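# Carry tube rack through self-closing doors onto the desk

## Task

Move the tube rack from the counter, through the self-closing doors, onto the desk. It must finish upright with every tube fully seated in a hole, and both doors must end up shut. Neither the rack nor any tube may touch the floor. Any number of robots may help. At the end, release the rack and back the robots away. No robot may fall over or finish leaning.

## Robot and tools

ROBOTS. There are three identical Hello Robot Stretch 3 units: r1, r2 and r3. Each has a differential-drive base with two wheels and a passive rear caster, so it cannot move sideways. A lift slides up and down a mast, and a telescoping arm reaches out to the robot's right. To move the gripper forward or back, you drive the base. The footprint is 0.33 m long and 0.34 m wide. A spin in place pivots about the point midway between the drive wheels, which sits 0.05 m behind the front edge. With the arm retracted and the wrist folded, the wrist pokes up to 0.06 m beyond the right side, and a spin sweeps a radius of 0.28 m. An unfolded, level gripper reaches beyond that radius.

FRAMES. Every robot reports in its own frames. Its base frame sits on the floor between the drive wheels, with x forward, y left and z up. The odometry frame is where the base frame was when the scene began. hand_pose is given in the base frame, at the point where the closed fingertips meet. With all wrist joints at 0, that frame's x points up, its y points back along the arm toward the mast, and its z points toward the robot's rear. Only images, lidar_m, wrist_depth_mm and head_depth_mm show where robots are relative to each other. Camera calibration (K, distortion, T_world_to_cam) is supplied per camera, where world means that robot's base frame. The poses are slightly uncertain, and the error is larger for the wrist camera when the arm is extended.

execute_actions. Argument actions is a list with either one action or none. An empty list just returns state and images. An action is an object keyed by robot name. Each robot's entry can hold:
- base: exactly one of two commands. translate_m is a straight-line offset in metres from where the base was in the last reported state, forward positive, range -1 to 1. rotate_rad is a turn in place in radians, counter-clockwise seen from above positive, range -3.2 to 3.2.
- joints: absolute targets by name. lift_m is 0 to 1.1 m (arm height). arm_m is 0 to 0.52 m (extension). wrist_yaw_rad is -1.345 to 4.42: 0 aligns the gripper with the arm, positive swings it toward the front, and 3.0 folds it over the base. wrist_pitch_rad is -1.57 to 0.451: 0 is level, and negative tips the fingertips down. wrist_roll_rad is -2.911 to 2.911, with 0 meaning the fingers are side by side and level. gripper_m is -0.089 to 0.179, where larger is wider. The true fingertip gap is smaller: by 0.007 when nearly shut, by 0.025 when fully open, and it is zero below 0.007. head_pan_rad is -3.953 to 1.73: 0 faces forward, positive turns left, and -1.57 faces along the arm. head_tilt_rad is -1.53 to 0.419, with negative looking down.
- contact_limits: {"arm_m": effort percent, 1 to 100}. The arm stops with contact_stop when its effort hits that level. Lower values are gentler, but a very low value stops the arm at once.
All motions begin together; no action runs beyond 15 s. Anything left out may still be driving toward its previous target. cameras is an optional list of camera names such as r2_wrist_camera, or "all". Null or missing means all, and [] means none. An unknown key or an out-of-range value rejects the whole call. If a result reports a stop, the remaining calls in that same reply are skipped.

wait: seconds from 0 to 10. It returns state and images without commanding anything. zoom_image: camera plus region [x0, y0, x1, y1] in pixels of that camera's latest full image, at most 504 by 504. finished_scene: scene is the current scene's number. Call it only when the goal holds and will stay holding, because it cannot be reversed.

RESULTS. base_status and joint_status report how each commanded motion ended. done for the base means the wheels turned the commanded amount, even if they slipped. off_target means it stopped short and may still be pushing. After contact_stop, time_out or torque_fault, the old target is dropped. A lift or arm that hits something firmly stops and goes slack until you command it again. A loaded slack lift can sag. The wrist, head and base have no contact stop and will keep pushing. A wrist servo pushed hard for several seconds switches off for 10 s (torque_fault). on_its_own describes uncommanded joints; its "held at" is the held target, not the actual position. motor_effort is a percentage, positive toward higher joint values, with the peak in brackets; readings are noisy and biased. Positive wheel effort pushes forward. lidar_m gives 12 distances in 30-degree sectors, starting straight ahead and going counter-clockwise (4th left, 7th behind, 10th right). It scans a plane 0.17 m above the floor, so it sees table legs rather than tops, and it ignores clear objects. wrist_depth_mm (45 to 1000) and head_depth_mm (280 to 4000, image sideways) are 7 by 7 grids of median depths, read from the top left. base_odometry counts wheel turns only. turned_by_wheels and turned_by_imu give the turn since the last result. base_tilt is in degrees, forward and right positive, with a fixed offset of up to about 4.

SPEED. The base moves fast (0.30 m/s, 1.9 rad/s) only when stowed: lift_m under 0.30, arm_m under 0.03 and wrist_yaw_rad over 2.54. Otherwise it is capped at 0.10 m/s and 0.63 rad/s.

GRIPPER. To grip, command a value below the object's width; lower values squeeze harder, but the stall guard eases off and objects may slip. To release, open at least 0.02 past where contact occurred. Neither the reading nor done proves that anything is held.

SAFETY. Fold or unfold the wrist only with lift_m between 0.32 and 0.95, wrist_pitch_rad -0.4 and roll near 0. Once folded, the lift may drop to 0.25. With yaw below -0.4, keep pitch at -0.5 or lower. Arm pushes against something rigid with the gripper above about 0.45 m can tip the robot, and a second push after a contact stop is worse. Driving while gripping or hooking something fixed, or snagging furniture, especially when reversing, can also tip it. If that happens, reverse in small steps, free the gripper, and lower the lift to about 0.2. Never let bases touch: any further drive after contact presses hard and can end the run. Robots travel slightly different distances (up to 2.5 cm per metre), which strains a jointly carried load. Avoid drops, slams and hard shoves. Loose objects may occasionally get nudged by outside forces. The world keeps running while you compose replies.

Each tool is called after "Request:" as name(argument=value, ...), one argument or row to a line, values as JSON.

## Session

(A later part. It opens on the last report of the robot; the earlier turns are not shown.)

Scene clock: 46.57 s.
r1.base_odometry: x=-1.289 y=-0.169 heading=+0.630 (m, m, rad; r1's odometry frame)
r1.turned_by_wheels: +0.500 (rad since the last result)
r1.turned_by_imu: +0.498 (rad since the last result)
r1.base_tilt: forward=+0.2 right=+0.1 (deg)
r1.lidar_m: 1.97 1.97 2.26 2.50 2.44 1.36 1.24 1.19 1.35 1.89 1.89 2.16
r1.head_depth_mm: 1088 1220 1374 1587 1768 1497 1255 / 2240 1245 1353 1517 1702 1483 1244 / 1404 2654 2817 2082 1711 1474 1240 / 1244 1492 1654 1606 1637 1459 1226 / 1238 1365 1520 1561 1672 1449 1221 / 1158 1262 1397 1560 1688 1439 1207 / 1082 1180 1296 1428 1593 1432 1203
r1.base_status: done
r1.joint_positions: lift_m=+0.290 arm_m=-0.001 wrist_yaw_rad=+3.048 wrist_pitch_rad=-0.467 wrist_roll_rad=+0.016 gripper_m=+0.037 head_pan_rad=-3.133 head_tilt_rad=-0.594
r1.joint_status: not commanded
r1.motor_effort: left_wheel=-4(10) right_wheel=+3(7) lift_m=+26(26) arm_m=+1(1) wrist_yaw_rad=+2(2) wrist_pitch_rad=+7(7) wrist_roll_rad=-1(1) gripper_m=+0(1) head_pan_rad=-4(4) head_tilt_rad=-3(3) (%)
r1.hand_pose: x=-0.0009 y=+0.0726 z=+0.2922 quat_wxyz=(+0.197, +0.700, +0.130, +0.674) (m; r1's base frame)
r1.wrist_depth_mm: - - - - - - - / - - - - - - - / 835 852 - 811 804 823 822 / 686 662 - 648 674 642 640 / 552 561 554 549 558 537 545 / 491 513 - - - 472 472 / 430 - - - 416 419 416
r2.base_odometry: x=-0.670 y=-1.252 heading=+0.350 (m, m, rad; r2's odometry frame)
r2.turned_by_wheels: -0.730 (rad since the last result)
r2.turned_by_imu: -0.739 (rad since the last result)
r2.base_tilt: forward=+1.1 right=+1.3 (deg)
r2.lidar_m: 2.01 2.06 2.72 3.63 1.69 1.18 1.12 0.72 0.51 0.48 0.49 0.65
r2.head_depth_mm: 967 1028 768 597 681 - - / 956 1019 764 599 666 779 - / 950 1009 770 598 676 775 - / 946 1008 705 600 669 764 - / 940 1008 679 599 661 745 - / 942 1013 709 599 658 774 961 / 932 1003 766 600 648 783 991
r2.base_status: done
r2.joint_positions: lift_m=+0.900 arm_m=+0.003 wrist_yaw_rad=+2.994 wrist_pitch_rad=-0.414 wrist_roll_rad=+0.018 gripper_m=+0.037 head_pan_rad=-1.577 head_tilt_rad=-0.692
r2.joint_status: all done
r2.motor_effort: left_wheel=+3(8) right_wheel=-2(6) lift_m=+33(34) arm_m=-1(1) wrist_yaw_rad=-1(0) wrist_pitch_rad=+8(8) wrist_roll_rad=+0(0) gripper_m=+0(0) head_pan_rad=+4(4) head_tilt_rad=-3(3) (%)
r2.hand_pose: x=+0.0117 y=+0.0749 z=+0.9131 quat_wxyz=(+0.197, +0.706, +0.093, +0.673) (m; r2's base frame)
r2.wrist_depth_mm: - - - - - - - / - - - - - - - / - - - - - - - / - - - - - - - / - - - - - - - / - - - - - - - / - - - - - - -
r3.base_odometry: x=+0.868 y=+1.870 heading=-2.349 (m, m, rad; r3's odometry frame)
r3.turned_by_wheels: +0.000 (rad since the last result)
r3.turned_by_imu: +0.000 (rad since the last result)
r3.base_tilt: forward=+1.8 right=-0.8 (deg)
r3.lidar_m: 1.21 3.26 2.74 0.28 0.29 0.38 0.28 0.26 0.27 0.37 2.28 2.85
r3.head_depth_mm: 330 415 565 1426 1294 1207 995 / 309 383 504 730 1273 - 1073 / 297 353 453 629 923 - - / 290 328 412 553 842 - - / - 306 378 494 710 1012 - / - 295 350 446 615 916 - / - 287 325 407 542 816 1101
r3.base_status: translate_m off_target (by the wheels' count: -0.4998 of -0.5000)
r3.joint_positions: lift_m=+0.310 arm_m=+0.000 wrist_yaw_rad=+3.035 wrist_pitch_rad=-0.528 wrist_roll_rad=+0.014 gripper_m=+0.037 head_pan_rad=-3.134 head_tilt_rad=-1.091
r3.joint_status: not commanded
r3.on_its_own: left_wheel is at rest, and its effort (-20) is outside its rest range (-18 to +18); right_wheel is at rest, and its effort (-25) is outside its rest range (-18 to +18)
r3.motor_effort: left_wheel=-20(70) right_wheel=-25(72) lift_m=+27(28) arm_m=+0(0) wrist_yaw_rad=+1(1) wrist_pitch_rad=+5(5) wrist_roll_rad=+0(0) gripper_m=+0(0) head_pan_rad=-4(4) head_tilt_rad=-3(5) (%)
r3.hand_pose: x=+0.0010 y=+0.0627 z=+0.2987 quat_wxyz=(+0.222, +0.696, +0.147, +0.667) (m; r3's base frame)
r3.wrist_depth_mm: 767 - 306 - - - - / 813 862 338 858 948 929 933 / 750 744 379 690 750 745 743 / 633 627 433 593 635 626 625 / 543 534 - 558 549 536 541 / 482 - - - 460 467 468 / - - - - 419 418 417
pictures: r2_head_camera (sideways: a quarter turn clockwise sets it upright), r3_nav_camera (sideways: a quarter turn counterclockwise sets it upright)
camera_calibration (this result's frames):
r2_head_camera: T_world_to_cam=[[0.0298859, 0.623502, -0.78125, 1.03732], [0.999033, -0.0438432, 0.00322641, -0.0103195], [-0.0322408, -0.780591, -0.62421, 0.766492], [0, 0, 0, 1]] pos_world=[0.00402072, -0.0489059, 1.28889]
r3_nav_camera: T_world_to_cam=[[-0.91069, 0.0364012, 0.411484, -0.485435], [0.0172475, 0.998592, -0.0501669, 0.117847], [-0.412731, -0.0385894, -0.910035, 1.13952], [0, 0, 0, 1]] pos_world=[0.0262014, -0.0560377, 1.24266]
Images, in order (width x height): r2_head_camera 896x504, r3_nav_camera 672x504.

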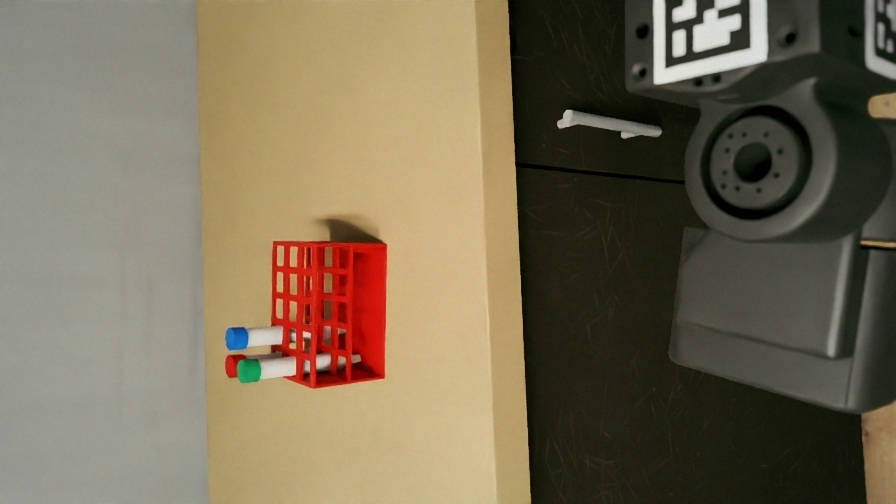

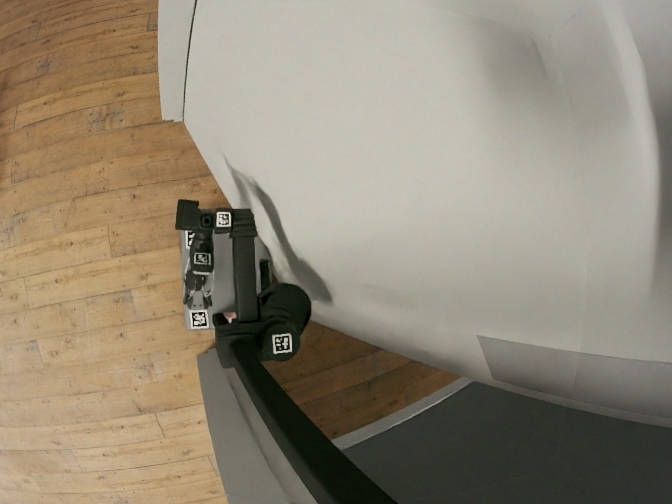

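Request:
execute_actions(
  actions=[
    {"r2":{"base":{"translate_m":0.06},"joints":{"wrist_yaw_rad":0,"gripper_m":0.179}},"r3":{"base":{"translate_m":-0.33}}},
  ],
  cameras=[],
)

Request:
execute_actions(
  actions=[
    {"r2":{"joints":{"lift_m":1.099,"wrist_pitch_rad":-1.0}},"r3":{"base":{"rotate_rad":0.5}}},
  ],
  cameras=[],
)

Request:
execute_actions(
  actions=[
    {"r2":{"joints":{"arm_m":0.405}},"r3":{"base":{"translate_m":-0.24}},"r1":{"base":{"translate_m":-0.4}}},
  ],
  cameras=["r2_wrist_camera"],
)

Request:
execute_actions(
  actions=[
    {"r2":{"joints":{"lift_m":1.065}},"r3":{"base":{"rotate_rad":0.55}},"r1":{"joints":{"head_tilt_rad":-0.9}}},
  ],
  cameras=["r3_nav_camera","r2_wrist_camera","r1_nav_camera"],
)

Scene clock: 63.60 s.
r1.base_odometry: x=-1.289 y=-0.169 heading=+0.630 (m, m, rad; r1's odometry frame)
r1.turned_by_wheels: +0.000 (rad since the last result)
r1.turned_by_imu: +0.002 (rad since the last result)
r1.base_tilt: forward=+0.2 right=+0.2 (deg)
r1.lidar_m: 1.97 1.97 2.26 2.51 2.43 1.36 1.34 1.20 1.35 1.88 1.89 2.17
r1.head_depth_mm: 1089 1217 1375 1585 1777 1497 1255 / 2228 1245 1356 1514 1720 1485 1251 / 2684 2925 2986 2258 1748 1468 1234 / 3022 3301 1879 1943 1796 1462 1229 / 1532 1687 1838 1936 1783 1447 1222 / 1336 1457 1614 1763 1759 1439 1213 / 1193 1286 1397 1517 1634 1424 1206
r1.base_status: not commanded
r1.joint_positions: lift_m=+0.290 arm_m=-0.001 wrist_yaw_rad=+3.048 wrist_pitch_rad=-0.467 wrist_roll_rad=+0.016 gripper_m=+0.037 head_pan_rad=-3.133 head_tilt_rad=-0.594
r1.joint_status: not commanded
r1.motor_effort: left_wheel=-4(3) right_wheel=+3(2) lift_m=+26(26) arm_m=+1(0) wrist_yaw_rad=+2(3) wrist_pitch_rad=+7(7) wrist_roll_rad=-1(1) gripper_m=-1(0) head_pan_rad=-4(3) head_tilt_rad=-3(3) (%)
r1.hand_pose: x=-0.0009 y=+0.0726 z=+0.2922 quat_wxyz=(+0.197, +0.700, +0.130, +0.674) (m; r1's base frame)
r1.wrist_depth_mm: - - - - - - - / - - - - - - - / 856 851 - 819 804 820 808 / 674 683 - 669 651 646 652 / 563 562 557 549 577 548 545 / 487 514 - - - 475 469 / 440 - - - 424 416 412
r2.base_odometry: x=-0.614 y=-1.231 heading=+0.350 (m, m, rad; r2's odometry frame)
r2.turned_by_wheels: +0.000 (rad since the last result)
r2.turned_by_imu: +0.000 (rad since the last result)
r2.base_tilt: forward=+1.1 right=+1.3 (deg)
r2.lidar_m: 1.95 2.00 2.64 3.63 1.78 1.25 1.18 0.72 0.50 0.48 0.49 0.65
r2.head_depth_mm: 960 1020 764 598 665 - - / 953 1012 764 600 664 - - / 945 1015 686 599 633 - - / 943 1007 687 599 634 - 1039 / 938 1013 710 601 656 806 1008 / 936 1006 768 601 651 790 994 / 930 1003 770 599 646 777 978
r2.base_status: done
r2.joint_positions: lift_m=+0.900 arm_m=+0.003 wrist_yaw_rad=+0.002 wrist_pitch_rad=-0.414 wrist_roll_rad=+0.018 gripper_m=+0.179 head_pan_rad=-1.577 head_tilt_rad=-0.692
r2.joint_status: all done
r2.motor_effort: left_wheel=+4(7) right_wheel=-2(3) lift_m=+33(32) arm_m=-1(1) wrist_yaw_rad=-2(4) wrist_pitch_rad=+8(8) wrist_roll_rad=+0(0) gripper_m=+0(98) head_pan_rad=+4(5) head_tilt_rad=-3(3) (%)
r2.hand_pose: x=-0.0210 y=-0.3725 z=+0.9131 quat_wxyz=(+0.686, +0.145, -0.698, -0.146) (m; r2's base frame)
r2.wrist_depth_mm: 760 763 751 645 743 758 759 / 469 460 443 390 425 426 412 / 302 296 293 290 287 284 278 / 251 252 252 254 255 258 260 / 311 304 313 317 319 315 316 / 349 367 357 361 364 365 - / 413 416 420 426 424 426 443
r3.base_odometry: x=+1.099 y=+2.105 heading=-2.349 (m, m, rad; r3's odometry frame)
r3.turned_by_wheels: +0.000 (rad since the last result)
r3.turned_by_imu: -0.001 (rad since the last result)
r3.base_tilt: forward=+1.7 right=-0.8 (deg)
r3.lidar_m: 1.54 0.39 0.35 0.68 0.84 1.05 0.31 0.24 0.24 0.26 0.39 2.89
r3.head_depth_mm: 1909 1810 1601 1425 1299 1200 1079 / 1946 1815 1588 1424 1297 - 1068 / 1957 1803 1611 1440 1326 - - / 1971 1807 1583 1413 1271 - - / 309 359 437 552 749 978 - / 288 316 374 458 587 772 - / - 291 329 392 483 627 899
r3.base_status: done
r3.joint_positions: lift_m=+0.310 arm_m=+0.000 wrist_yaw_rad=+3.035 wrist_pitch_rad=-0.528 wrist_roll_rad=+0.014 gripper_m=+0.037 head_pan_rad=-3.134 head_tilt_rad=-1.091
r3.joint_status: not commanded
r3.motor_effort: left_wheel=-13(30) right_wheel=-9(40) lift_m=+27(27) arm_m=+0(0) wrist_yaw_rad=+0(0) wrist_pitch_rad=+5(5) wrist_roll_rad=+0(0) gripper_m=+0(0) head_pan_rad=-4(3) head_tilt_rad=-4(5) (%)
r3.hand_pose: x=+0.0010 y=+0.0627 z=+0.2987 quat_wxyz=(+0.222, +0.696, +0.147, +0.667) (m; r3's base frame)
r3.wrist_depth_mm: 731 - 834 844 530 352 356 / 787 832 893 899 567 386 898 / 755 758 765 763 582 428 742 / 629 630 627 623 584 508 625 / 540 540 - 561 537 539 532 / 487 - - - 458 470 469 / - - - - 419 420 420
pictures: none
No camera images: the call's "cameras" was empty. Leave "cameras" out to get every camera's image.

Scene clock: 66.23 s.
r1.base_odometry: x=-1.289 y=-0.169 heading=+0.630 (m, m, rad; r1's odometry frame)
r1.turned_by_wheels: +0.000 (rad since the last result)
r1.turned_by_imu: +0.001 (rad since the last result)
r1.base_tilt: forward=+0.1 right=+0.1 (deg)
r1.lidar_m: 1.97 1.97 2.26 2.51 2.44 1.36 1.34 1.20 1.35 1.89 1.89 2.16
r1.head_depth_mm: 1089 1220 1375 1588 1793 1489 1250 / 2238 1244 1349 1514 1721 1473 1249 / 2857 2986 2956 2278 1731 1473 1237 / 2961 3213 2816 1986 1805 1460 1233 / 1588 1751 1862 1917 1789 1446 1219 / 1368 1486 1636 1807 1763 1442 1204 / 1206 1298 1411 1538 1648 1430 1207
r1.base_status: not commanded
r1.joint_positions: lift_m=+0.290 arm_m=-0.001 wrist_yaw_rad=+3.048 wrist_pitch_rad=-0.467 wrist_roll_rad=+0.016 gripper_m=+0.037 head_pan_rad=-3.133 head_tilt_rad=-0.594
r1.joint_status: not commanded
r1.motor_effort: left_wheel=-4(3) right_wheel=+3(3) lift_m=+26(26) arm_m=+1(0) wrist_yaw_rad=+2(3) wrist_pitch_rad=+7(7) wrist_roll_rad=-1(1) gripper_m=+0(0) head_pan_rad=-4(3) head_tilt_rad=-2(3) (%)
r1.hand_pose: x=-0.0009 y=+0.0726 z=+0.2922 quat_wxyz=(+0.197, +0.700, +0.130, +0.674) (m; r1's base frame)
r1.wrist_depth_mm: - - - - - - - / - - - - - - - / 837 821 - 835 812 817 799 / 655 664 - 655 650 639 658 / 566 559 549 546 573 554 561 / 477 504 - - - 474 474 / 437 - - - 418 422 412
r2.base_odometry: x=-0.614 y=-1.231 heading=+0.350 (m, m, rad; r2's odometry frame)
r2.turned_by_wheels: +0.000 (rad since the last result)
r2.turned_by_imu: +0.000 (rad since the last result)
r2.base_tilt: forward=+1.1 right=+1.3 (deg)
r2.lidar_m: 1.95 2.00 2.63 3.64 1.78 1.25 1.18 0.72 0.50 0.48 0.49 0.65
r2.head_depth_mm: - - - - - - 1067 / - - - - - - 1115 / - - - - - - 1109 / 939 1010 - 599 - 814 1024 / 939 1016 710 601 660 796 1006 / 930 1006 767 601 621 788 989 / 928 995 770 599 644 780 987
r2.base_status: not commanded
r2.joint_positions: lift_m=+1.099 arm_m=+0.003 wrist_yaw_rad=+0.002 wrist_pitch_rad=-1.005 wrist_roll_rad=+0.018 gripper_m=+0.179 head_pan_rad=-1.577 head_tilt_rad=-0.692
r2.joint_status: all done
r2.motor_effort: left_wheel=+3(2) right_wheel=-2(2) lift_m=+33(34) arm_m=-1(0) wrist_yaw_rad=-2(3) wrist_pitch_rad=+3(7) wrist_roll_rad=+0(0) gripper_m=+0(0) head_pan_rad=+4(4) head_tilt_rad=-4(3) (%)
r2.hand_pose: x=-0.0214 y=-0.2646 z=+1.0080 quat_wxyz=(+0.615, +0.338, -0.624, -0.343) (m; r2's base frame)
r2.wrist_depth_mm: 374 374 365 362 359 349 345 / 350 346 347 345 344 348 356 / 451 460 467 475 486 502 504 / 618 632 658 683 685 705 730 / 990 918 - - - - - / - - - - - - - / - - - - - - -
r3.base_odometry: x=+1.099 y=+2.105 heading=-1.850 (m, m, rad; r3's odometry frame)
r3.turned_by_wheels: +0.499 (rad since the last result)
r3.turned_by_imu: +0.490 (rad since the last result)
r3.base_tilt: forward=+1.8 right=-0.7 (deg)
r3.lidar_m: 0.40 0.35 0.64 0.84 1.03 0.36 0.27 0.27 0.28 0.40 2.83 1.54
r3.head_depth_mm: 308 386 1574 1434 1299 1198 1081 / 299 358 469 1369 1306 - 1071 / 291 336 431 596 866 - - / - 319 400 538 806 - - / - 304 373 490 715 1028 - / - 296 349 450 633 957 - / - 288 328 416 566 891 1098
r3.base_status: done
r3.joint_positions: lift_m=+0.310 arm_m=+0.000 wrist_yaw_rad=+3.035 wrist_pitch_rad=-0.528 wrist_roll_rad=+0.014 gripper_m=+0.037 head_pan_rad=-3.134 head_tilt_rad=-1.091
r3.joint_status: not commanded
r3.on_its_own: left_wheel is at rest, and its effort (-27) is outside its rest range (-18 to +18)
r3.motor_effort: left_wheel=-27(34) right_wheel=+2(18) lift_m=+27(27) arm_m=+0(0) wrist_yaw_rad=+1(0) wrist_pitch_rad=+5(5) wrist_roll_rad=+0(0) gripper_m=+0(0) head_pan_rad=-4(3) head_tilt_rad=-3(4) (%)
r3.hand_pose: x=+0.0010 y=+0.0627 z=+0.2987 quat_wxyz=(+0.222, +0.696, +0.147, +0.667) (m; r3's base frame)
r3.wrist_depth_mm: - - 920 862 813 764 467 / 964 952 939 914 871 798 453 / 755 757 766 748 766 699 433 / 632 630 627 624 623 607 413 / 545 544 - 563 552 539 385 / 485 - - - 458 472 419 / - - - - 423 420 420
pictures: none
No camera images: the call's "cameras" was empty. Leave "cameras" out to get every camera's image.

Scene clock: 70.40 s.
r1.base_odometry: x=-1.612 y=-0.404 heading=+0.630 (m, m, rad; r1's odometry frame)
r1.turned_by_wheels: +0.000 (rad since the last result)
r1.turned_by_imu: +0.001 (rad since the last result)
r1.base_tilt: forward=+0.2 right=+0.1 (deg)
r1.lidar_m: 2.35 2.36 2.70 2.54 1.65 0.96 1.07 0.87 0.91 1.55 2.00 2.29
r1.head_depth_mm: 815 854 919 1054 1241 1422 1250 / 2083 2135 2221 1100 1220 1376 1248 / 2574 2685 2840 2372 1803 1434 1236 / 2698 2982 3202 2342 1800 1470 1229 / 1271 2859 3045 1808 1718 1447 1219 / 2623 2899 2890 1668 1699 1437 1214 / 1230 1301 1382 1483 1577 1428 1200
r1.base_status: done
r1.joint_positions: lift_m=+0.290 arm_m=-0.001 wrist_yaw_rad=+3.048 wrist_pitch_rad=-0.467 wrist_roll_rad=+0.016 gripper_m=+0.037 head_pan_rad=-3.133 head_tilt_rad=-0.594
r1.joint_status: not commanded
r1.motor_effort: left_wheel=-4(14) right_wheel=+3(5) lift_m=+26(26) arm_m=+0(0) wrist_yaw_rad=+2(2) wrist_pitch_rad=+7(7) wrist_roll_rad=-1(1) gripper_m=+0(0) head_pan_rad=-4(4) head_tilt_rad=-3(3) (%)
r1.hand_pose: x=-0.0009 y=+0.0726 z=+0.2922 quat_wxyz=(+0.197, +0.700, +0.130, +0.674) (m; r1's base frame)
r1.wrist_depth_mm: - - - - - - - / - - - - - - - / 821 832 - 808 810 809 813 / 675 677 - 670 659 652 637 / 575 554 553 548 572 544 547 / 479 510 - - - 476 464 / 440 - - - 421 414 421
r2.base_odometry: x=-0.614 y=-1.231 heading=+0.350 (m, m, rad; r2's odometry frame)
r2.turned_by_wheels: +0.000 (rad since the last result)
r2.turned_by_imu: +0.000 (rad since the last result)
r2.base_tilt: forward=+1.1 right=+1.4 (deg)
r2.lidar_m: 1.95 2.00 2.63 3.64 1.78 1.25 1.18 0.72 0.51 0.48 0.49 0.64
r2.head_depth_mm: 955 1024 764 598 672 835 1069 / 971 1025 765 598 677 824 1054 / 952 1006 682 600 669 815 1032 / 938 1007 683 599 666 804 1019 / 938 1008 696 599 656 798 1007 / 934 1008 767 599 651 787 994 / 926 996 765 600 647 776 982
r2.base_status: not commanded
r2.joint_positions: lift_m=+1.099 arm_m=+0.405 wrist_yaw_rad=+0.001 wrist_pitch_rad=-1.006 wrist_roll_rad=+0.018 gripper_m=+0.179 head_pan_rad=-1.577 head_tilt_rad=-0.692
r2.joint_status: all done
r2.motor_effort: left_wheel=+3(3) right_wheel=-2(2) lift_m=+33(32) arm_m=+3(3) wrist_yaw_rad=-1(3) wrist_pitch_rad=+3(3) wrist_roll_rad=+0(0) gripper_m=+0(0) head_pan_rad=+4(4) head_tilt_rad=-3(3) (%)
r2.hand_pose: x=-0.0215 y=-0.6665 z=+1.0079 quat_wxyz=(+0.614, +0.338, -0.625, -0.344) (m; r2's base frame)
r2.wrist_depth_mm: 371 366 365 354 354 342 345 / 345 340 335 329 323 320 317 / 316 312 310 306 300 296 294 / 293 287 287 283 280 279 275 / 273 277 145 223 259 260 259 / 260 246 172 212 228 245 - / 238 237 177 193 195 231 227
r3.base_odometry: x=+1.165 y=+2.336 heading=-1.850 (m, m, rad; r3's odometry frame)
r3.turned_by_wheels: +0.000 (rad since the last result)
r3.turned_by_imu: -0.001 (rad since the last result)
r3.base_tilt: forward=+1.7 right=-0.7 (deg)
r3.lidar_m: 0.58 0.59 0.92 0.92 1.13 1.77 0.29 0.25 0.25 0.30 0.56 1.36
r3.head_depth_mm: 1721 1802 1587 1431 1299 1202 1071 / 1809 1791 1597 1432 1297 - 1067 / 1837 1795 1600 1446 1314 - - / 317 376 480 655 1007 - - / 289 324 397 514 718 979 - / - 299 354 446 592 820 - / - 287 322 394 502 701 1067
r3.base_status: done
r3.joint_positions: lift_m=+0.310 arm_m=+0.000 wrist_yaw_rad=+3.035 wrist_pitch_rad=-0.528 wrist_roll_rad=+0.014 gripper_m=+0.037 head_pan_rad=-3.134 head_tilt_rad=-1.091
r3.joint_status: not commanded
r3.motor_effort: left_wheel=-14(28) right_wheel=-6(25) lift_m=+27(27) arm_m=+0(1) wrist_yaw_rad=+1(1) wrist_pitch_rad=+5(5) wrist_roll_rad=+0(0) gripper_m=+0(0) head_pan_rad=-4(3) head_tilt_rad=-3(3) (%)
r3.hand_pose: x=+0.0010 y=+0.0627 z=+0.2987 quat_wxyz=(+0.222, +0.696, +0.147, +0.667) (m; r3's base frame)
r3.wrist_depth_mm: - - 990 939 891 851 797 / 944 931 942 946 959 887 825 / 757 753 756 762 750 744 711 / 627 628 630 622 623 628 619 / 538 540 - 560 560 540 535 / 485 - - - 460 465 468 / - - - - 420 417 417
pictures: r2_wrist_camera
camera_calibration (this result's frames):
r2_wrist_camera: T_world_to_cam=[[-0.999497, -0.00476373, -0.0313408, 0.0113805], [0.00701878, 0.930854, -0.365325, 1.01501], [0.030914, -0.365361, -0.930352, 0.855897], [0, 0, 0, 1]] pos_world=[-0.0222085, -0.632057, 1.16745]
Images, in order (width x height): r2_wrist_camera 644x364.

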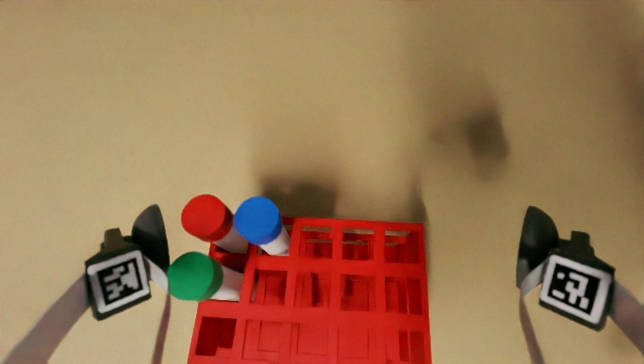

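Scene clock: 72.23 s.
r1.base_odometry: x=-1.612 y=-0.404 heading=+0.630 (m, m, rad; r1's odometry frame)
r1.turned_by_wheels: +0.000 (rad since the last result)
r1.turned_by_imu: +0.000 (rad since the last result)
r1.base_tilt: forward=+0.2 right=+0.1 (deg)
r1.lidar_m: 2.35 2.36 2.71 2.54 1.64 0.96 1.08 0.87 0.91 1.55 2.00 2.28
r1.head_depth_mm: 832 925 1115 1434 1457 1269 1148 / 2126 2271 1169 1369 1437 1260 1130 / 2672 2490 2006 1668 1429 1250 - / 2850 2467 1982 1653 1424 1254 - / 2785 2212 1765 1638 1405 1235 1144 / 2766 1502 1700 1631 1396 1232 1117 / 1301 1409 1514 1542 1388 1219 1101
r1.base_status: not commanded
r1.joint_positions: lift_m=+0.290 arm_m=-0.001 wrist_yaw_rad=+3.048 wrist_pitch_rad=-0.467 wrist_roll_rad=+0.016 gripper_m=+0.037 head_pan_rad=-3.133 head_tilt_rad=-0.888
r1.joint_status: all done
r1.motor_effort: left_wheel=-4(3) right_wheel=+3(3) lift_m=+26(26) arm_m=+1(1) wrist_yaw_rad=+1(1) wrist_pitch_rad=+7(7) wrist_roll_rad=-1(1) gripper_m=-1(0) head_pan_rad=-4(4) head_tilt_rad=-5(29) (%)
r1.hand_pose: x=-0.0009 y=+0.0726 z=+0.2922 quat_wxyz=(+0.197, +0.700, +0.130, +0.674) (m; r1's base frame)
r1.wrist_depth_mm: - - - - - - - / - - - - - - - / 841 829 - 817 793 817 809 / 666 675 - 679 667 642 635 / 556 559 557 550 566 556 553 / 486 511 - - - 473 472 / 434 - - - 411 414 423
r2.base_odometry: x=-0.614 y=-1.231 heading=+0.350 (m, m, rad; r2's odometry frame)
r2.turned_by_wheels: +0.000 (rad since the last result)
r2.turned_by_imu: +0.000 (rad since the last result)
r2.base_tilt: forward=+1.1 right=+1.4 (deg)
r2.lidar_m: 1.95 2.00 2.64 3.63 1.78 1.25 1.18 0.72 0.50 0.48 0.49 0.64
r2.head_depth_mm: 960 1021 766 599 672 833 1074 / 984 1018 749 598 676 821 1054 / - 1010 703 597 669 815 1033 / 932 958 684 598 664 804 1021 / 942 1009 692 600 657 795 1005 / 931 1008 766 600 653 784 998 / 928 1004 766 600 644 780 980
r2.base_status: not commanded
r2.joint_positions: lift_m=+1.065 arm_m=+0.405 wrist_yaw_rad=+0.001 wrist_pitch_rad=-1.006 wrist_roll_rad=+0.018 gripper_m=+0.179 head_pan_rad=-1.577 head_tilt_rad=-0.692
r2.joint_status: all done
r2.motor_effort: left_wheel=+3(4) right_wheel=-2(2) lift_m=+15(29) arm_m=+3(3) wrist_yaw_rad=-1(1) wrist_pitch_rad=+3(4) wrist_roll_rad=+0(0) gripper_m=+0(0) head_pan_rad=+4(4) head_tilt_rad=-4(3) (%)
r2.hand_pose: x=-0.0215 y=-0.6665 z=+0.9748 quat_wxyz=(+0.614, +0.338, -0.624, -0.344) (m; r2's base frame)
r2.wrist_depth_mm: 325 320 314 314 307 305 297 / 298 296 290 287 283 277 276 / 274 272 270 268 262 258 256 / 255 249 115 245 246 241 237 / 239 114 140 154 182 225 227 / 225 143 144 181 172 213 - / 208 205 168 166 138 201 197
r3.base_odometry: x=+1.165 y=+2.336 heading=-1.301 (m, m, rad; r3's odometry frame)
r3.turned_by_wheels: +0.550 (rad since the last result)
r3.turned_by_imu: +0.539 (rad since the last result)
r3.base_tilt: forward=+1.7 right=-0.8 (deg)
r3.lidar_m: 0.59 0.92 0.92 1.15 1.83 0.31 0.27 0.27 0.33 0.60 1.36 0.58
r3.head_depth_mm: - 323 415 1363 1291 1195 1078 / - 315 402 557 1250 - 1066 / - 309 392 533 763 - - / - 305 380 511 775 - - / - 303 370 493 743 1132 - / - 298 360 475 703 1156 - / - 294 350 459 667 1161 1099
r3.base_status: done
r3.joint_positions: lift_m=+0.310 arm_m=+0.000 wrist_yaw_rad=+3.035 wrist_pitch_rad=-0.528 wrist_roll_rad=+0.014 gripper_m=+0.037 head_pan_rad=-3.134 head_tilt_rad=-1.091
r3.joint_status: not commanded
r3.on_its_own: left_wheel is at rest, and its effort (-22) is outside its rest range (-18 to +18)
r3.motor_effort: left_wheel=-22(33) right_wheel=-2(16) lift_m=+27(27) arm_m=+0(0) wrist_yaw_rad=+0(1) wrist_pitch_rad=+5(5) wrist_roll_rad=+0(0) gripper_m=+0(0) head_pan_rad=-4(3) head_tilt_rad=-4(3) (%)
r3.hand_pose: x=+0.0010 y=+0.0627 z=+0.2987 quat_wxyz=(+0.222, +0.696, +0.147, +0.667) (m; r3's base frame)
r3.wrist_depth_mm: - - - - - 866 738 / 947 956 942 930 926 877 764 / 760 746 744 746 751 754 738 / 634 625 622 626 632 630 624 / 542 540 - 568 553 540 543 / 482 - - - 462 474 470 / - - - - 420 414 417
pictures: r1_nav_camera (sideways: a quarter turn counterclockwise sets it upright), r2_wrist_camera, r3_nav_camera (sideways: a quarter turn counterclockwise sets it upright)
camera_calibration (this result's frames):
r1_nav_camera: T_world_to_cam=[[-0.797384, -0.0457133, 0.601739, -0.737792], [-0.0632212, 0.997968, -0.00796222, 0.0656308], [-0.600152, -0.0443916, -0.798653, 1.00108], [0, 0, 0, 1]] pos_world=[0.0166481, -0.0547847, 1.244]
r2_wrist_camera: T_world_to_cam=[[-0.999497, -0.00476044, -0.031341, 0.010347], [0.00701665, 0.930916, -0.365167, 1.00278], [0.0309142, -0.365203, -0.930414, 0.825317], [0, 0, 0, 1]] pos_world=[-0.0222084, -0.632049, 1.13439]
r3_nav_camera: T_world_to_cam=[[-0.91069, 0.036401, 0.411484, -0.485435], [0.0172472, 0.998592, -0.0501669, 0.117847], [-0.412731, -0.0385895, -0.910035, 1.13952], [0, 0, 0, 1]] pos_world=[0.0262014, -0.0560376, 1.24266]
Images, in order (width x height): r1_nav_camera 672x504, r2_wrist_camera 644x364, r3_nav_camera 672x504.

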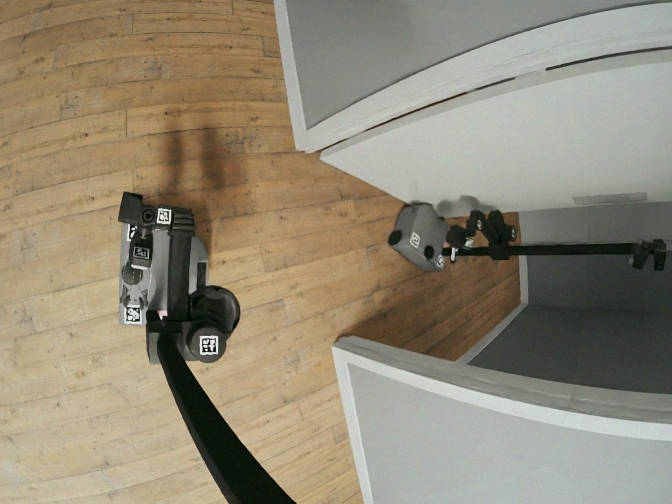

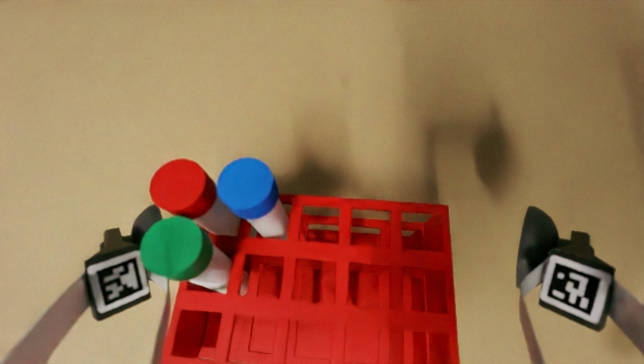

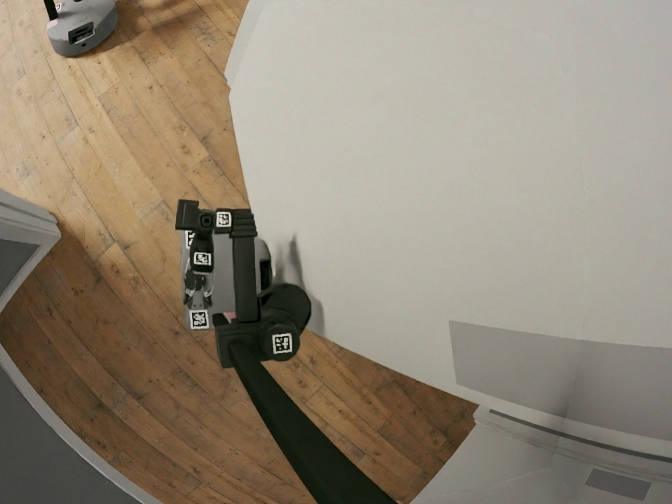

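Request:
execute_actions(
  actions=[
    {"r2":{"base":{"translate_m":0.02},"joints":{"arm_m":0.39,"wrist_yaw_rad":-0.04}},"r3":{"base":{"translate_m":-0.3}},"r1":{"base":{"translate_m":-0.4}}},
  ],
  cameras=[],
)

Request:
execute_actions(
  actions=[
    {"r2":{"joints":{"lift_m":1.04}},"r3":{"base":{"rotate_rad":0.4}}},
  ],
  cameras=["r2_wrist_camera"],
)

Request:
execute_actions(
  actions=[
    {"r2":{"joints":{"gripper_m":0.095}},"r3":{"base":{"translate_m":-0.15}},"r1":{"base":{"translate_m":-0.4}}},
  ],
  cameras=["r3_nav_camera","r2_wrist_camera","r1_nav_camera"],
)

Scene clock: 81.43 s.
r1.base_odometry: x=-1.935 y=-0.640 heading=+0.630 (m, m, rad; r1's odometry frame)
r1.turned_by_wheels: +0.000 (rad since the last result)
r1.turned_by_imu: +0.003 (rad since the last result)
r1.base_tilt: forward=+0.2 right=+0.1 (deg)
r1.lidar_m: 2.74 2.73 2.64 2.21 0.85 0.60 2.00 0.86 0.63 0.80 2.10 2.41
r1.head_depth_mm: 1594 1688 1693 797 965 1248 1144 / 1910 2068 1979 1674 1075 1231 1125 / 2426 2411 1987 1667 1434 1252 - / 2526 2463 1979 1652 1414 1265 - / 2472 2419 1944 1634 1412 1242 1144 / 2474 2417 1933 1628 1393 1228 1121 / 2387 2153 1590 1503 1394 1217 1098
r1.base_status: done
r1.joint_positions: lift_m=+0.290 arm_m=-0.001 wrist_yaw_rad=+3.048 wrist_pitch_rad=-0.467 wrist_roll_rad=+0.016 gripper_m=+0.037 head_pan_rad=-3.133 head_tilt_rad=-0.890
r1.joint_status: not commanded
r1.motor_effort: left_wheel=-4(12) right_wheel=+3(5) lift_m=+26(26) arm_m=+0(0) wrist_yaw_rad=+2(1) wrist_pitch_rad=+7(7) wrist_roll_rad=+0(0) gripper_m=-1(1) head_pan_rad=-4(4) head_tilt_rad=-5(5) (%)
r1.hand_pose: x=-0.0009 y=+0.0726 z=+0.2922 quat_wxyz=(+0.197, +0.700, +0.130, +0.674) (m; r1's base frame)
r1.wrist_depth_mm: 842 - - - - - - / 790 - - - - - - / 732 829 - 827 833 819 822 / 655 653 - 673 646 656 650 / 567 564 560 563 577 558 552 / 483 504 - - - 476 469 / 434 - - - 422 416 411
r2.base_odometry: x=-0.595 y=-1.225 heading=+0.350 (m, m, rad; r2's odometry frame)
r2.turned_by_wheels: +0.000 (rad since the last result)
r2.turned_by_imu: +0.000 (rad since the last result)
r2.base_tilt: forward=+1.1 right=+1.3 (deg)
r2.lidar_m: 1.93 1.98 2.62 3.64 1.81 1.27 1.20 0.71 0.50 0.48 0.49 0.64
r2.head_depth_mm: 962 1017 765 598 667 833 1068 / 976 1012 752 599 673 821 1054 / - 1013 682 599 668 809 1035 / 935 956 680 598 663 803 1018 / 936 1006 755 599 656 793 1005 / 933 1006 764 601 649 787 989 / 925 999 768 598 644 778 976
r2.base_status: done
r2.joint_positions: lift_m=+1.065 arm_m=+0.390 wrist_yaw_rad=-0.038 wrist_pitch_rad=-1.006 wrist_roll_rad=+0.018 gripper_m=+0.179 head_pan_rad=-1.577 head_tilt_rad=-0.692
r2.joint_status: all done
r2.motor_effort: left_wheel=+3(7) right_wheel=-1(4) lift_m=+15(15) arm_m=-3(5) wrist_yaw_rad=-2(4) wrist_pitch_rad=+3(3) wrist_roll_rad=+0(0) gripper_m=+0(0) head_pan_rad=+3(4) head_tilt_rad=-3(4) (%)
r2.hand_pose: x=-0.0260 y=-0.6520 z=+0.9748 quat_wxyz=(+0.608, +0.326, -0.631, -0.356) (m; r2's base frame)
r2.wrist_depth_mm: 326 323 318 309 307 303 300 / 299 292 289 288 281 280 273 / 277 273 266 264 262 260 255 / 256 254 123 164 197 243 241 / 237 239 140 189 178 224 224 / 226 218 163 179 144 208 - / 207 207 202 200 170 196 197
r3.base_odometry: x=+1.085 y=+2.625 heading=-1.301 (m, m, rad; r3's odometry frame)
r3.turned_by_wheels: +0.000 (rad since the last result)
r3.turned_by_imu: +0.000 (rad since the last result)
r3.base_tilt: forward=+1.7 right=-0.7 (deg)
r3.lidar_m: 0.88 1.15 1.16 1.45 1.64 1.59 0.28 0.26 0.27 0.34 1.18 0.93
r3.head_depth_mm: 1497 1743 1590 1433 1295 1201 1081 / 1349 1680 1596 1432 1301 - 1066 / 303 366 498 1385 1315 - - / 291 334 421 566 853 - - / - 310 382 499 713 1001 - / - 296 351 445 606 882 - / - 287 323 401 529 778 1088
r3.base_status: done
r3.joint_positions: lift_m=+0.310 arm_m=+0.000 wrist_yaw_rad=+3.035 wrist_pitch_rad=-0.528 wrist_roll_rad=+0.014 gripper_m=+0.037 head_pan_rad=-3.134 head_tilt_rad=-1.091
r3.joint_status: not commanded
r3.motor_effort: left_wheel=-10(24) right_wheel=-4(26) lift_m=+27(27) arm_m=+0(0) wrist_yaw_rad=+0(0) wrist_pitch_rad=+5(5) wrist_roll_rad=+0(0) gripper_m=+0(0) head_pan_rad=-4(4) head_tilt_rad=-3(4) (%)
r3.hand_pose: x=+0.0010 y=+0.0627 z=+0.2987 quat_wxyz=(+0.222, +0.696, +0.147, +0.667) (m; r3's base frame)
r3.wrist_depth_mm: - - - - - - 920 / 958 962 929 937 927 934 886 / 738 754 769 751 753 760 735 / 634 628 632 623 633 630 620 / 541 539 - 560 555 533 533 / 487 - - - 459 472 470 / - - - - 422 423 419
pictures: none
No camera images: the call's "cameras" was empty. Leave "cameras" out to get every camera's image.

Scene clock: 83.03 s.
r1.base_odometry: x=-1.935 y=-0.640 heading=+0.630 (m, m, rad; r1's odometry frame)
r1.turned_by_wheels: +0.000 (rad since the last result)
r1.turned_by_imu: +0.000 (rad since the last result)
r1.base_tilt: forward=+0.1 right=+0.1 (deg)
r1.lidar_m: 2.74 2.74 2.63 2.21 0.85 0.59 2.00 0.87 0.63 0.80 2.10 2.41
r1.head_depth_mm: 1593 1678 1683 794 968 1250 1149 / 1929 2047 1970 1679 1077 1228 1127 / 2435 2405 1984 1662 1433 1245 - / 2509 2472 1986 1650 1413 1262 - / 2474 2442 1938 1627 1402 1231 1142 / 2447 2404 1937 1618 1392 1224 1118 / 2429 2357 1589 1497 1384 1220 1089
r1.base_status: not commanded
r1.joint_positions: lift_m=+0.290 arm_m=-0.001 wrist_yaw_rad=+3.048 wrist_pitch_rad=-0.467 wrist_roll_rad=+0.016 gripper_m=+0.037 head_pan_rad=-3.133 head_tilt_rad=-0.890
r1.joint_status: not commanded
r1.motor_effort: left_wheel=-4(4) right_wheel=+3(3) lift_m=+26(26) arm_m=+1(1) wrist_yaw_rad=+2(2) wrist_pitch_rad=+7(7) wrist_roll_rad=+0(1) gripper_m=+0(1) head_pan_rad=-4(3) head_tilt_rad=-5(5) (%)
r1.hand_pose: x=-0.0009 y=+0.0726 z=+0.2922 quat_wxyz=(+0.197, +0.700, +0.130, +0.674) (m; r1's base frame)
r1.wrist_depth_mm: 852 - - - - - - / 789 - - - - - - / 742 811 - 828 809 798 810 / 637 680 - 667 663 657 642 / 557 556 546 557 566 549 556 / 486 513 - - - 473 475 / 430 - - - 416 416 417
r2.base_odometry: x=-0.595 y=-1.225 heading=+0.350 (m, m, rad; r2's odometry frame)
r2.turned_by_wheels: +0.000 (rad since the last result)
r2.turned_by_imu: +0.000 (rad since the last result)
r2.base_tilt: forward=+1.1 right=+1.3 (deg)
r2.lidar_m: 1.93 1.98 2.62 3.64 1.81 1.27 1.20 0.72 0.50 0.48 0.49 0.64
r2.head_depth_mm: 990 1020 764 597 668 828 1063 / 948 1018 736 596 677 823 1053 / - 1025 680 597 668 813 1034 / 939 1015 679 597 662 802 1025 / 938 1001 736 597 655 792 1004 / 933 1006 767 600 649 784 990 / 924 1000 767 599 644 774 980
r2.base_status: not commanded
r2.joint_positions: lift_m=+1.040 arm_m=+0.390 wrist_yaw_rad=-0.038 wrist_pitch_rad=-1.006 wrist_roll_rad=+0.018 gripper_m=+0.179 head_pan_rad=-1.577 head_tilt_rad=-0.692
r2.joint_status: all done
r2.motor_effort: left_wheel=+3(3) right_wheel=-1(1) lift_m=+15(15) arm_m=-4(3) wrist_yaw_rad=-2(2) wrist_pitch_rad=+3(3) wrist_roll_rad=+0(0) gripper_m=+0(0) head_pan_rad=+4(5) head_tilt_rad=-4(3) (%)
r2.hand_pose: x=-0.0260 y=-0.6520 z=+0.9499 quat_wxyz=(+0.608, +0.326, -0.631, -0.356) (m; r2's base frame)
r2.wrist_depth_mm: 290 283 282 277 273 268 266 / 264 262 258 255 251 249 245 / 245 239 95 142 233 229 227 / 227 223 90 135 140 209 212 / 213 212 126 166 158 140 201 / 202 195 124 153 121 122 - / 184 185 148 148 144 126 175
r3.base_odometry: x=+1.085 y=+2.625 heading=-0.901 (m, m, rad; r3's odometry frame)
r3.turned_by_wheels: +0.400 (rad since the last result)
r3.turned_by_imu: +0.393 (rad since the last result)
r3.base_tilt: forward=+1.7 right=-0.8 (deg)
r3.lidar_m: 1.15 1.16 1.33 1.64 1.64 0.31 0.28 0.28 0.33 0.59 1.18 0.88
r3.head_depth_mm: - 323 416 1363 1301 1195 1079 / - 316 403 557 1241 - 1067 / - 309 393 535 761 - - / - 305 380 514 779 - - / - 303 370 495 741 1134 - / - 297 359 475 702 1155 - / - 294 349 458 664 1153 1099
r3.base_status: done
r3.joint_positions: lift_m=+0.310 arm_m=+0.000 wrist_yaw_rad=+3.035 wrist_pitch_rad=-0.528 wrist_roll_rad=+0.014 gripper_m=+0.037 head_pan_rad=-3.134 head_tilt_rad=-1.091
r3.joint_status: not commanded
r3.motor_effort: left_wheel=-16(25) right_wheel=+0(10) lift_m=+27(27) arm_m=+0(0) wrist_yaw_rad=+0(1) wrist_pitch_rad=+5(5) wrist_roll_rad=+0(0) gripper_m=+0(0) head_pan_rad=-4(4) head_tilt_rad=-4(5) (%)
r3.hand_pose: x=+0.0010 y=+0.0627 z=+0.2987 quat_wxyz=(+0.222, +0.696, +0.147, +0.667) (m; r3's base frame)
r3.wrist_depth_mm: - - - - - - - / 962 938 955 945 937 936 938 / 764 752 748 746 751 751 747 / 629 632 620 628 623 620 629 / 541 547 - 567 557 540 538 / 484 - - - 461 471 469 / - - - - 417 417 414
pictures: r2_wrist_camera
camera_calibration (this result's frames):
r2_wrist_camera: T_world_to_cam=[[-0.998948, 0.0334733, -0.0313415, 0.0301092], [0.0426186, 0.929968, -0.365161, 0.980499], [0.0169234, -0.366113, -0.930417, 0.806538], [0, 0, 0, 1]] pos_world=[-0.0253594, -0.617557, 1.1094]
Images, in order (width x height): r2_wrist_camera 644x364.

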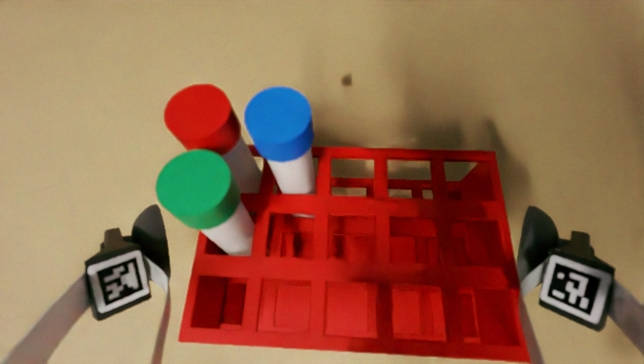

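Scene clock: 86.03 s.
r1.base_odometry: x=-2.259 y=-0.876 heading=+0.630 (m, m, rad; r1's odometry frame)
r1.turned_by_wheels: +0.000 (rad since the last result)
r1.turned_by_imu: +0.001 (rad since the last result)
r1.base_tilt: forward=+0.2 right=+0.1 (deg)
r1.lidar_m: 3.12 3.12 2.79 2.17 0.35 1.05 1.79 0.90 0.67 0.57 2.22 2.54
r1.head_depth_mm: 1426 1510 1582 1611 1452 1267 696 / 1719 1826 1898 1681 1445 1256 978 / 2118 2250 1991 1661 1431 1248 - / 2158 2397 1979 1652 1422 1260 - / 2129 2315 1944 1638 1400 1239 1143 / 2112 2338 1936 1625 1395 1229 1118 / 2090 2274 1915 1605 1394 1219 1091
r1.base_status: done
r1.joint_positions: lift_m=+0.290 arm_m=-0.001 wrist_yaw_rad=+3.048 wrist_pitch_rad=-0.467 wrist_roll_rad=+0.016 gripper_m=+0.037 head_pan_rad=-3.133 head_tilt_rad=-0.890
r1.joint_status: not commanded
r1.motor_effort: left_wheel=-3(15) right_wheel=+3(5) lift_m=+26(26) arm_m=+1(0) wrist_yaw_rad=+2(2) wrist_pitch_rad=+7(7) wrist_roll_rad=-1(1) gripper_m=-1(0) head_pan_rad=-4(4) head_tilt_rad=-5(4) (%)
r1.hand_pose: x=-0.0009 y=+0.0726 z=+0.2922 quat_wxyz=(+0.197, +0.700, +0.130, +0.674) (m; r1's base frame)
r1.wrist_depth_mm: 297 290 - - - - - / 774 321 - - - - - / 817 357 - 824 834 808 793 / 669 419 - 648 667 657 642 / 568 533 464 553 568 543 553 / 489 515 - - - 474 474 / 434 - - - 418 416 418
r2.base_odometry: x=-0.595 y=-1.225 heading=+0.350 (m, m, rad; r2's odometry frame)
r2.turned_by_wheels: +0.000 (rad since the last result)
r2.turned_by_imu: +0.000 (rad since the last result)
r2.base_tilt: forward=+1.1 right=+1.3 (deg)
r2.lidar_m: 1.93 1.98 2.61 3.64 1.81 1.26 1.20 0.71 0.50 0.48 0.49 0.64
r2.head_depth_mm: 991 1022 770 599 667 831 1070 / 957 1021 750 599 675 821 1050 / - 1025 715 600 669 814 1032 / 941 1009 683 601 664 807 1018 / 939 1009 737 599 656 794 1006 / 930 1008 768 600 650 786 991 / 928 999 767 600 644 779 972
r2.base_status: not commanded
r2.joint_positions: lift_m=+1.040 arm_m=+0.390 wrist_yaw_rad=-0.040 wrist_pitch_rad=-0.970 wrist_roll_rad=+0.018 gripper_m=+0.096 head_pan_rad=-1.577 head_tilt_rad=-0.692
r2.joint_status: all done
r2.motor_effort: left_wheel=+1(3) right_wheel=+0(1) lift_m=+15(15) arm_m=-1(4) wrist_yaw_rad=-1(3) wrist_pitch_rad=-15(16) wrist_roll_rad=+0(0) gripper_m=-20(100) head_pan_rad=+4(4) head_tilt_rad=-3(4) (%)
r2.hand_pose: x=-0.0266 y=-0.6600 z=+0.9542 quat_wxyz=(+0.613, +0.314, -0.637, -0.345) (m; r2's base frame)
r2.wrist_depth_mm: 313 307 305 302 295 290 287 / 284 282 275 272 267 263 260 / 258 253 104 244 246 242 239 / 238 231 112 144 167 223 222 / 220 220 133 172 165 149 206 / 204 198 131 155 127 135 194 / 194 191 157 182 166 178 181
r3.base_odometry: x=+0.992 y=+2.742 heading=-0.901 (m, m, rad; r3's odometry frame)
r3.turned_by_wheels: +0.000 (rad since the last result)
r3.turned_by_imu: +0.000 (rad since the last result)
r3.base_tilt: forward=+1.7 right=-0.7 (deg)
r3.lidar_m: 1.30 1.30 1.49 1.60 1.60 0.35 0.27 0.27 0.29 0.43 0.91 0.96
r3.head_depth_mm: 303 376 1368 1420 1301 1192 1075 / 295 350 456 1381 1301 - 1068 / 289 330 422 585 843 - - / - 315 396 532 794 - - / - 303 371 489 718 1033 - / - 295 350 452 640 984 - / - 289 331 421 578 922 1099
r3.base_status: done
r3.joint_positions: lift_m=+0.310 arm_m=+0.000 wrist_yaw_rad=+3.035 wrist_pitch_rad=-0.528 wrist_roll_rad=+0.014 gripper_m=+0.037 head_pan_rad=-3.134 head_tilt_rad=-1.091
r3.joint_status: not commanded
r3.motor_effort: left_wheel=-8(21) right_wheel=-1(21) lift_m=+27(27) arm_m=+0(0) wrist_yaw_rad=+0(0) wrist_pitch_rad=+5(5) wrist_roll_rad=+0(0) gripper_m=+0(0) head_pan_rad=-3(3) head_tilt_rad=-4(4) (%)
r3.hand_pose: x=+0.0010 y=+0.0627 z=+0.2987 quat_wxyz=(+0.222, +0.696, +0.147, +0.667) (m; r3's base frame)
r3.wrist_depth_mm: - - - - - - - / 953 947 925 952 943 938 926 / 746 761 751 748 749 760 744 / 627 639 631 634 629 626 626 / 551 535 - 564 557 532 544 / 485 - - - 458 469 472 / - - - - 415 420 420
pictures: r1_nav_camera (sideways: a quarter turn counterclockwise sets it upright), r2_wrist_camera, r3_nav_camera (sideways: a quarter turn counterclockwise sets it upright)
camera_calibration (this result's frames):
r1_nav_camera: T_world_to_cam=[[-0.798232, -0.0457203, 0.600613, -0.73632], [-0.0632099, 0.997968, -0.00803963, 0.0657315], [-0.599025, -0.0443822, -0.7995, 1.00218], [0, 0, 0, 1]] pos_world=[0.0167298, -0.054784, 1.24401]
r2_wrist_camera: T_world_to_cam=[[-0.998903, 0.0348845, -0.0312263, 0.0307222], [0.0444516, 0.916039, -0.398617, 1.0124], [0.014699, -0.399568, -0.916586, 0.772333], [0, 0, 0, 1]] pos_world=[-0.0256668, -0.61987, 1.11243]
r3_nav_camera: T_world_to_cam=[[-0.91069, 0.036401, 0.411484, -0.485435], [0.0172472, 0.998592, -0.0501669, 0.117847], [-0.412731, -0.0385895, -0.910035, 1.13952], [0, 0, 0, 1]] pos_world=[0.0262014, -0.0560376, 1.24266]
Images, in order (width x height): r1_nav_camera 672x504, r2_wrist_camera 644x364, r3_nav_camera 672x504.

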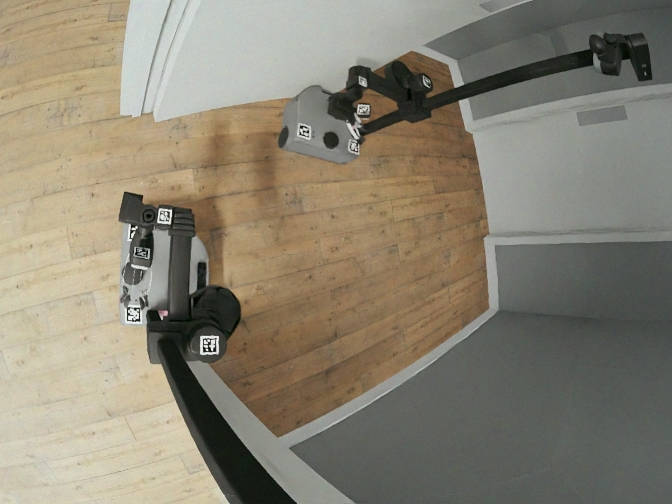

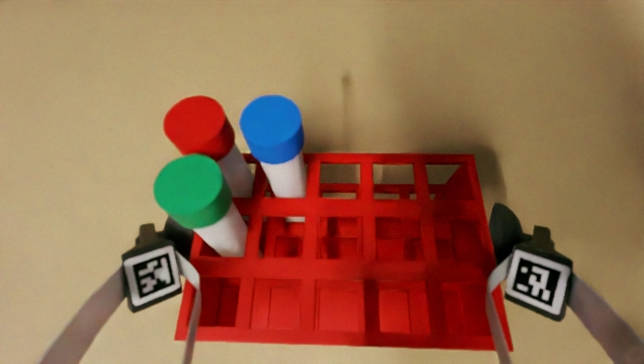

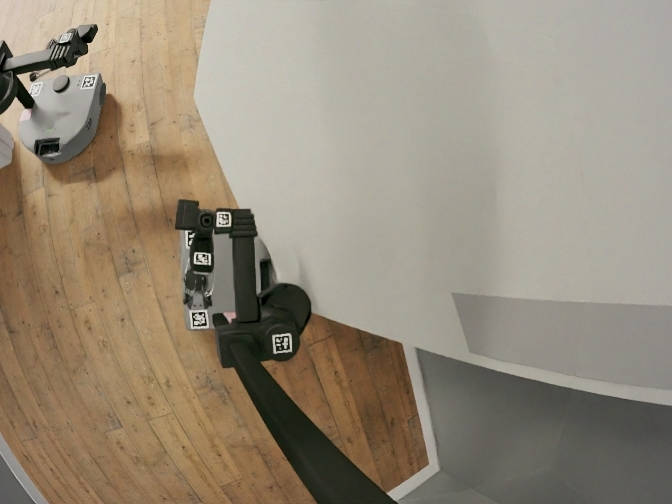

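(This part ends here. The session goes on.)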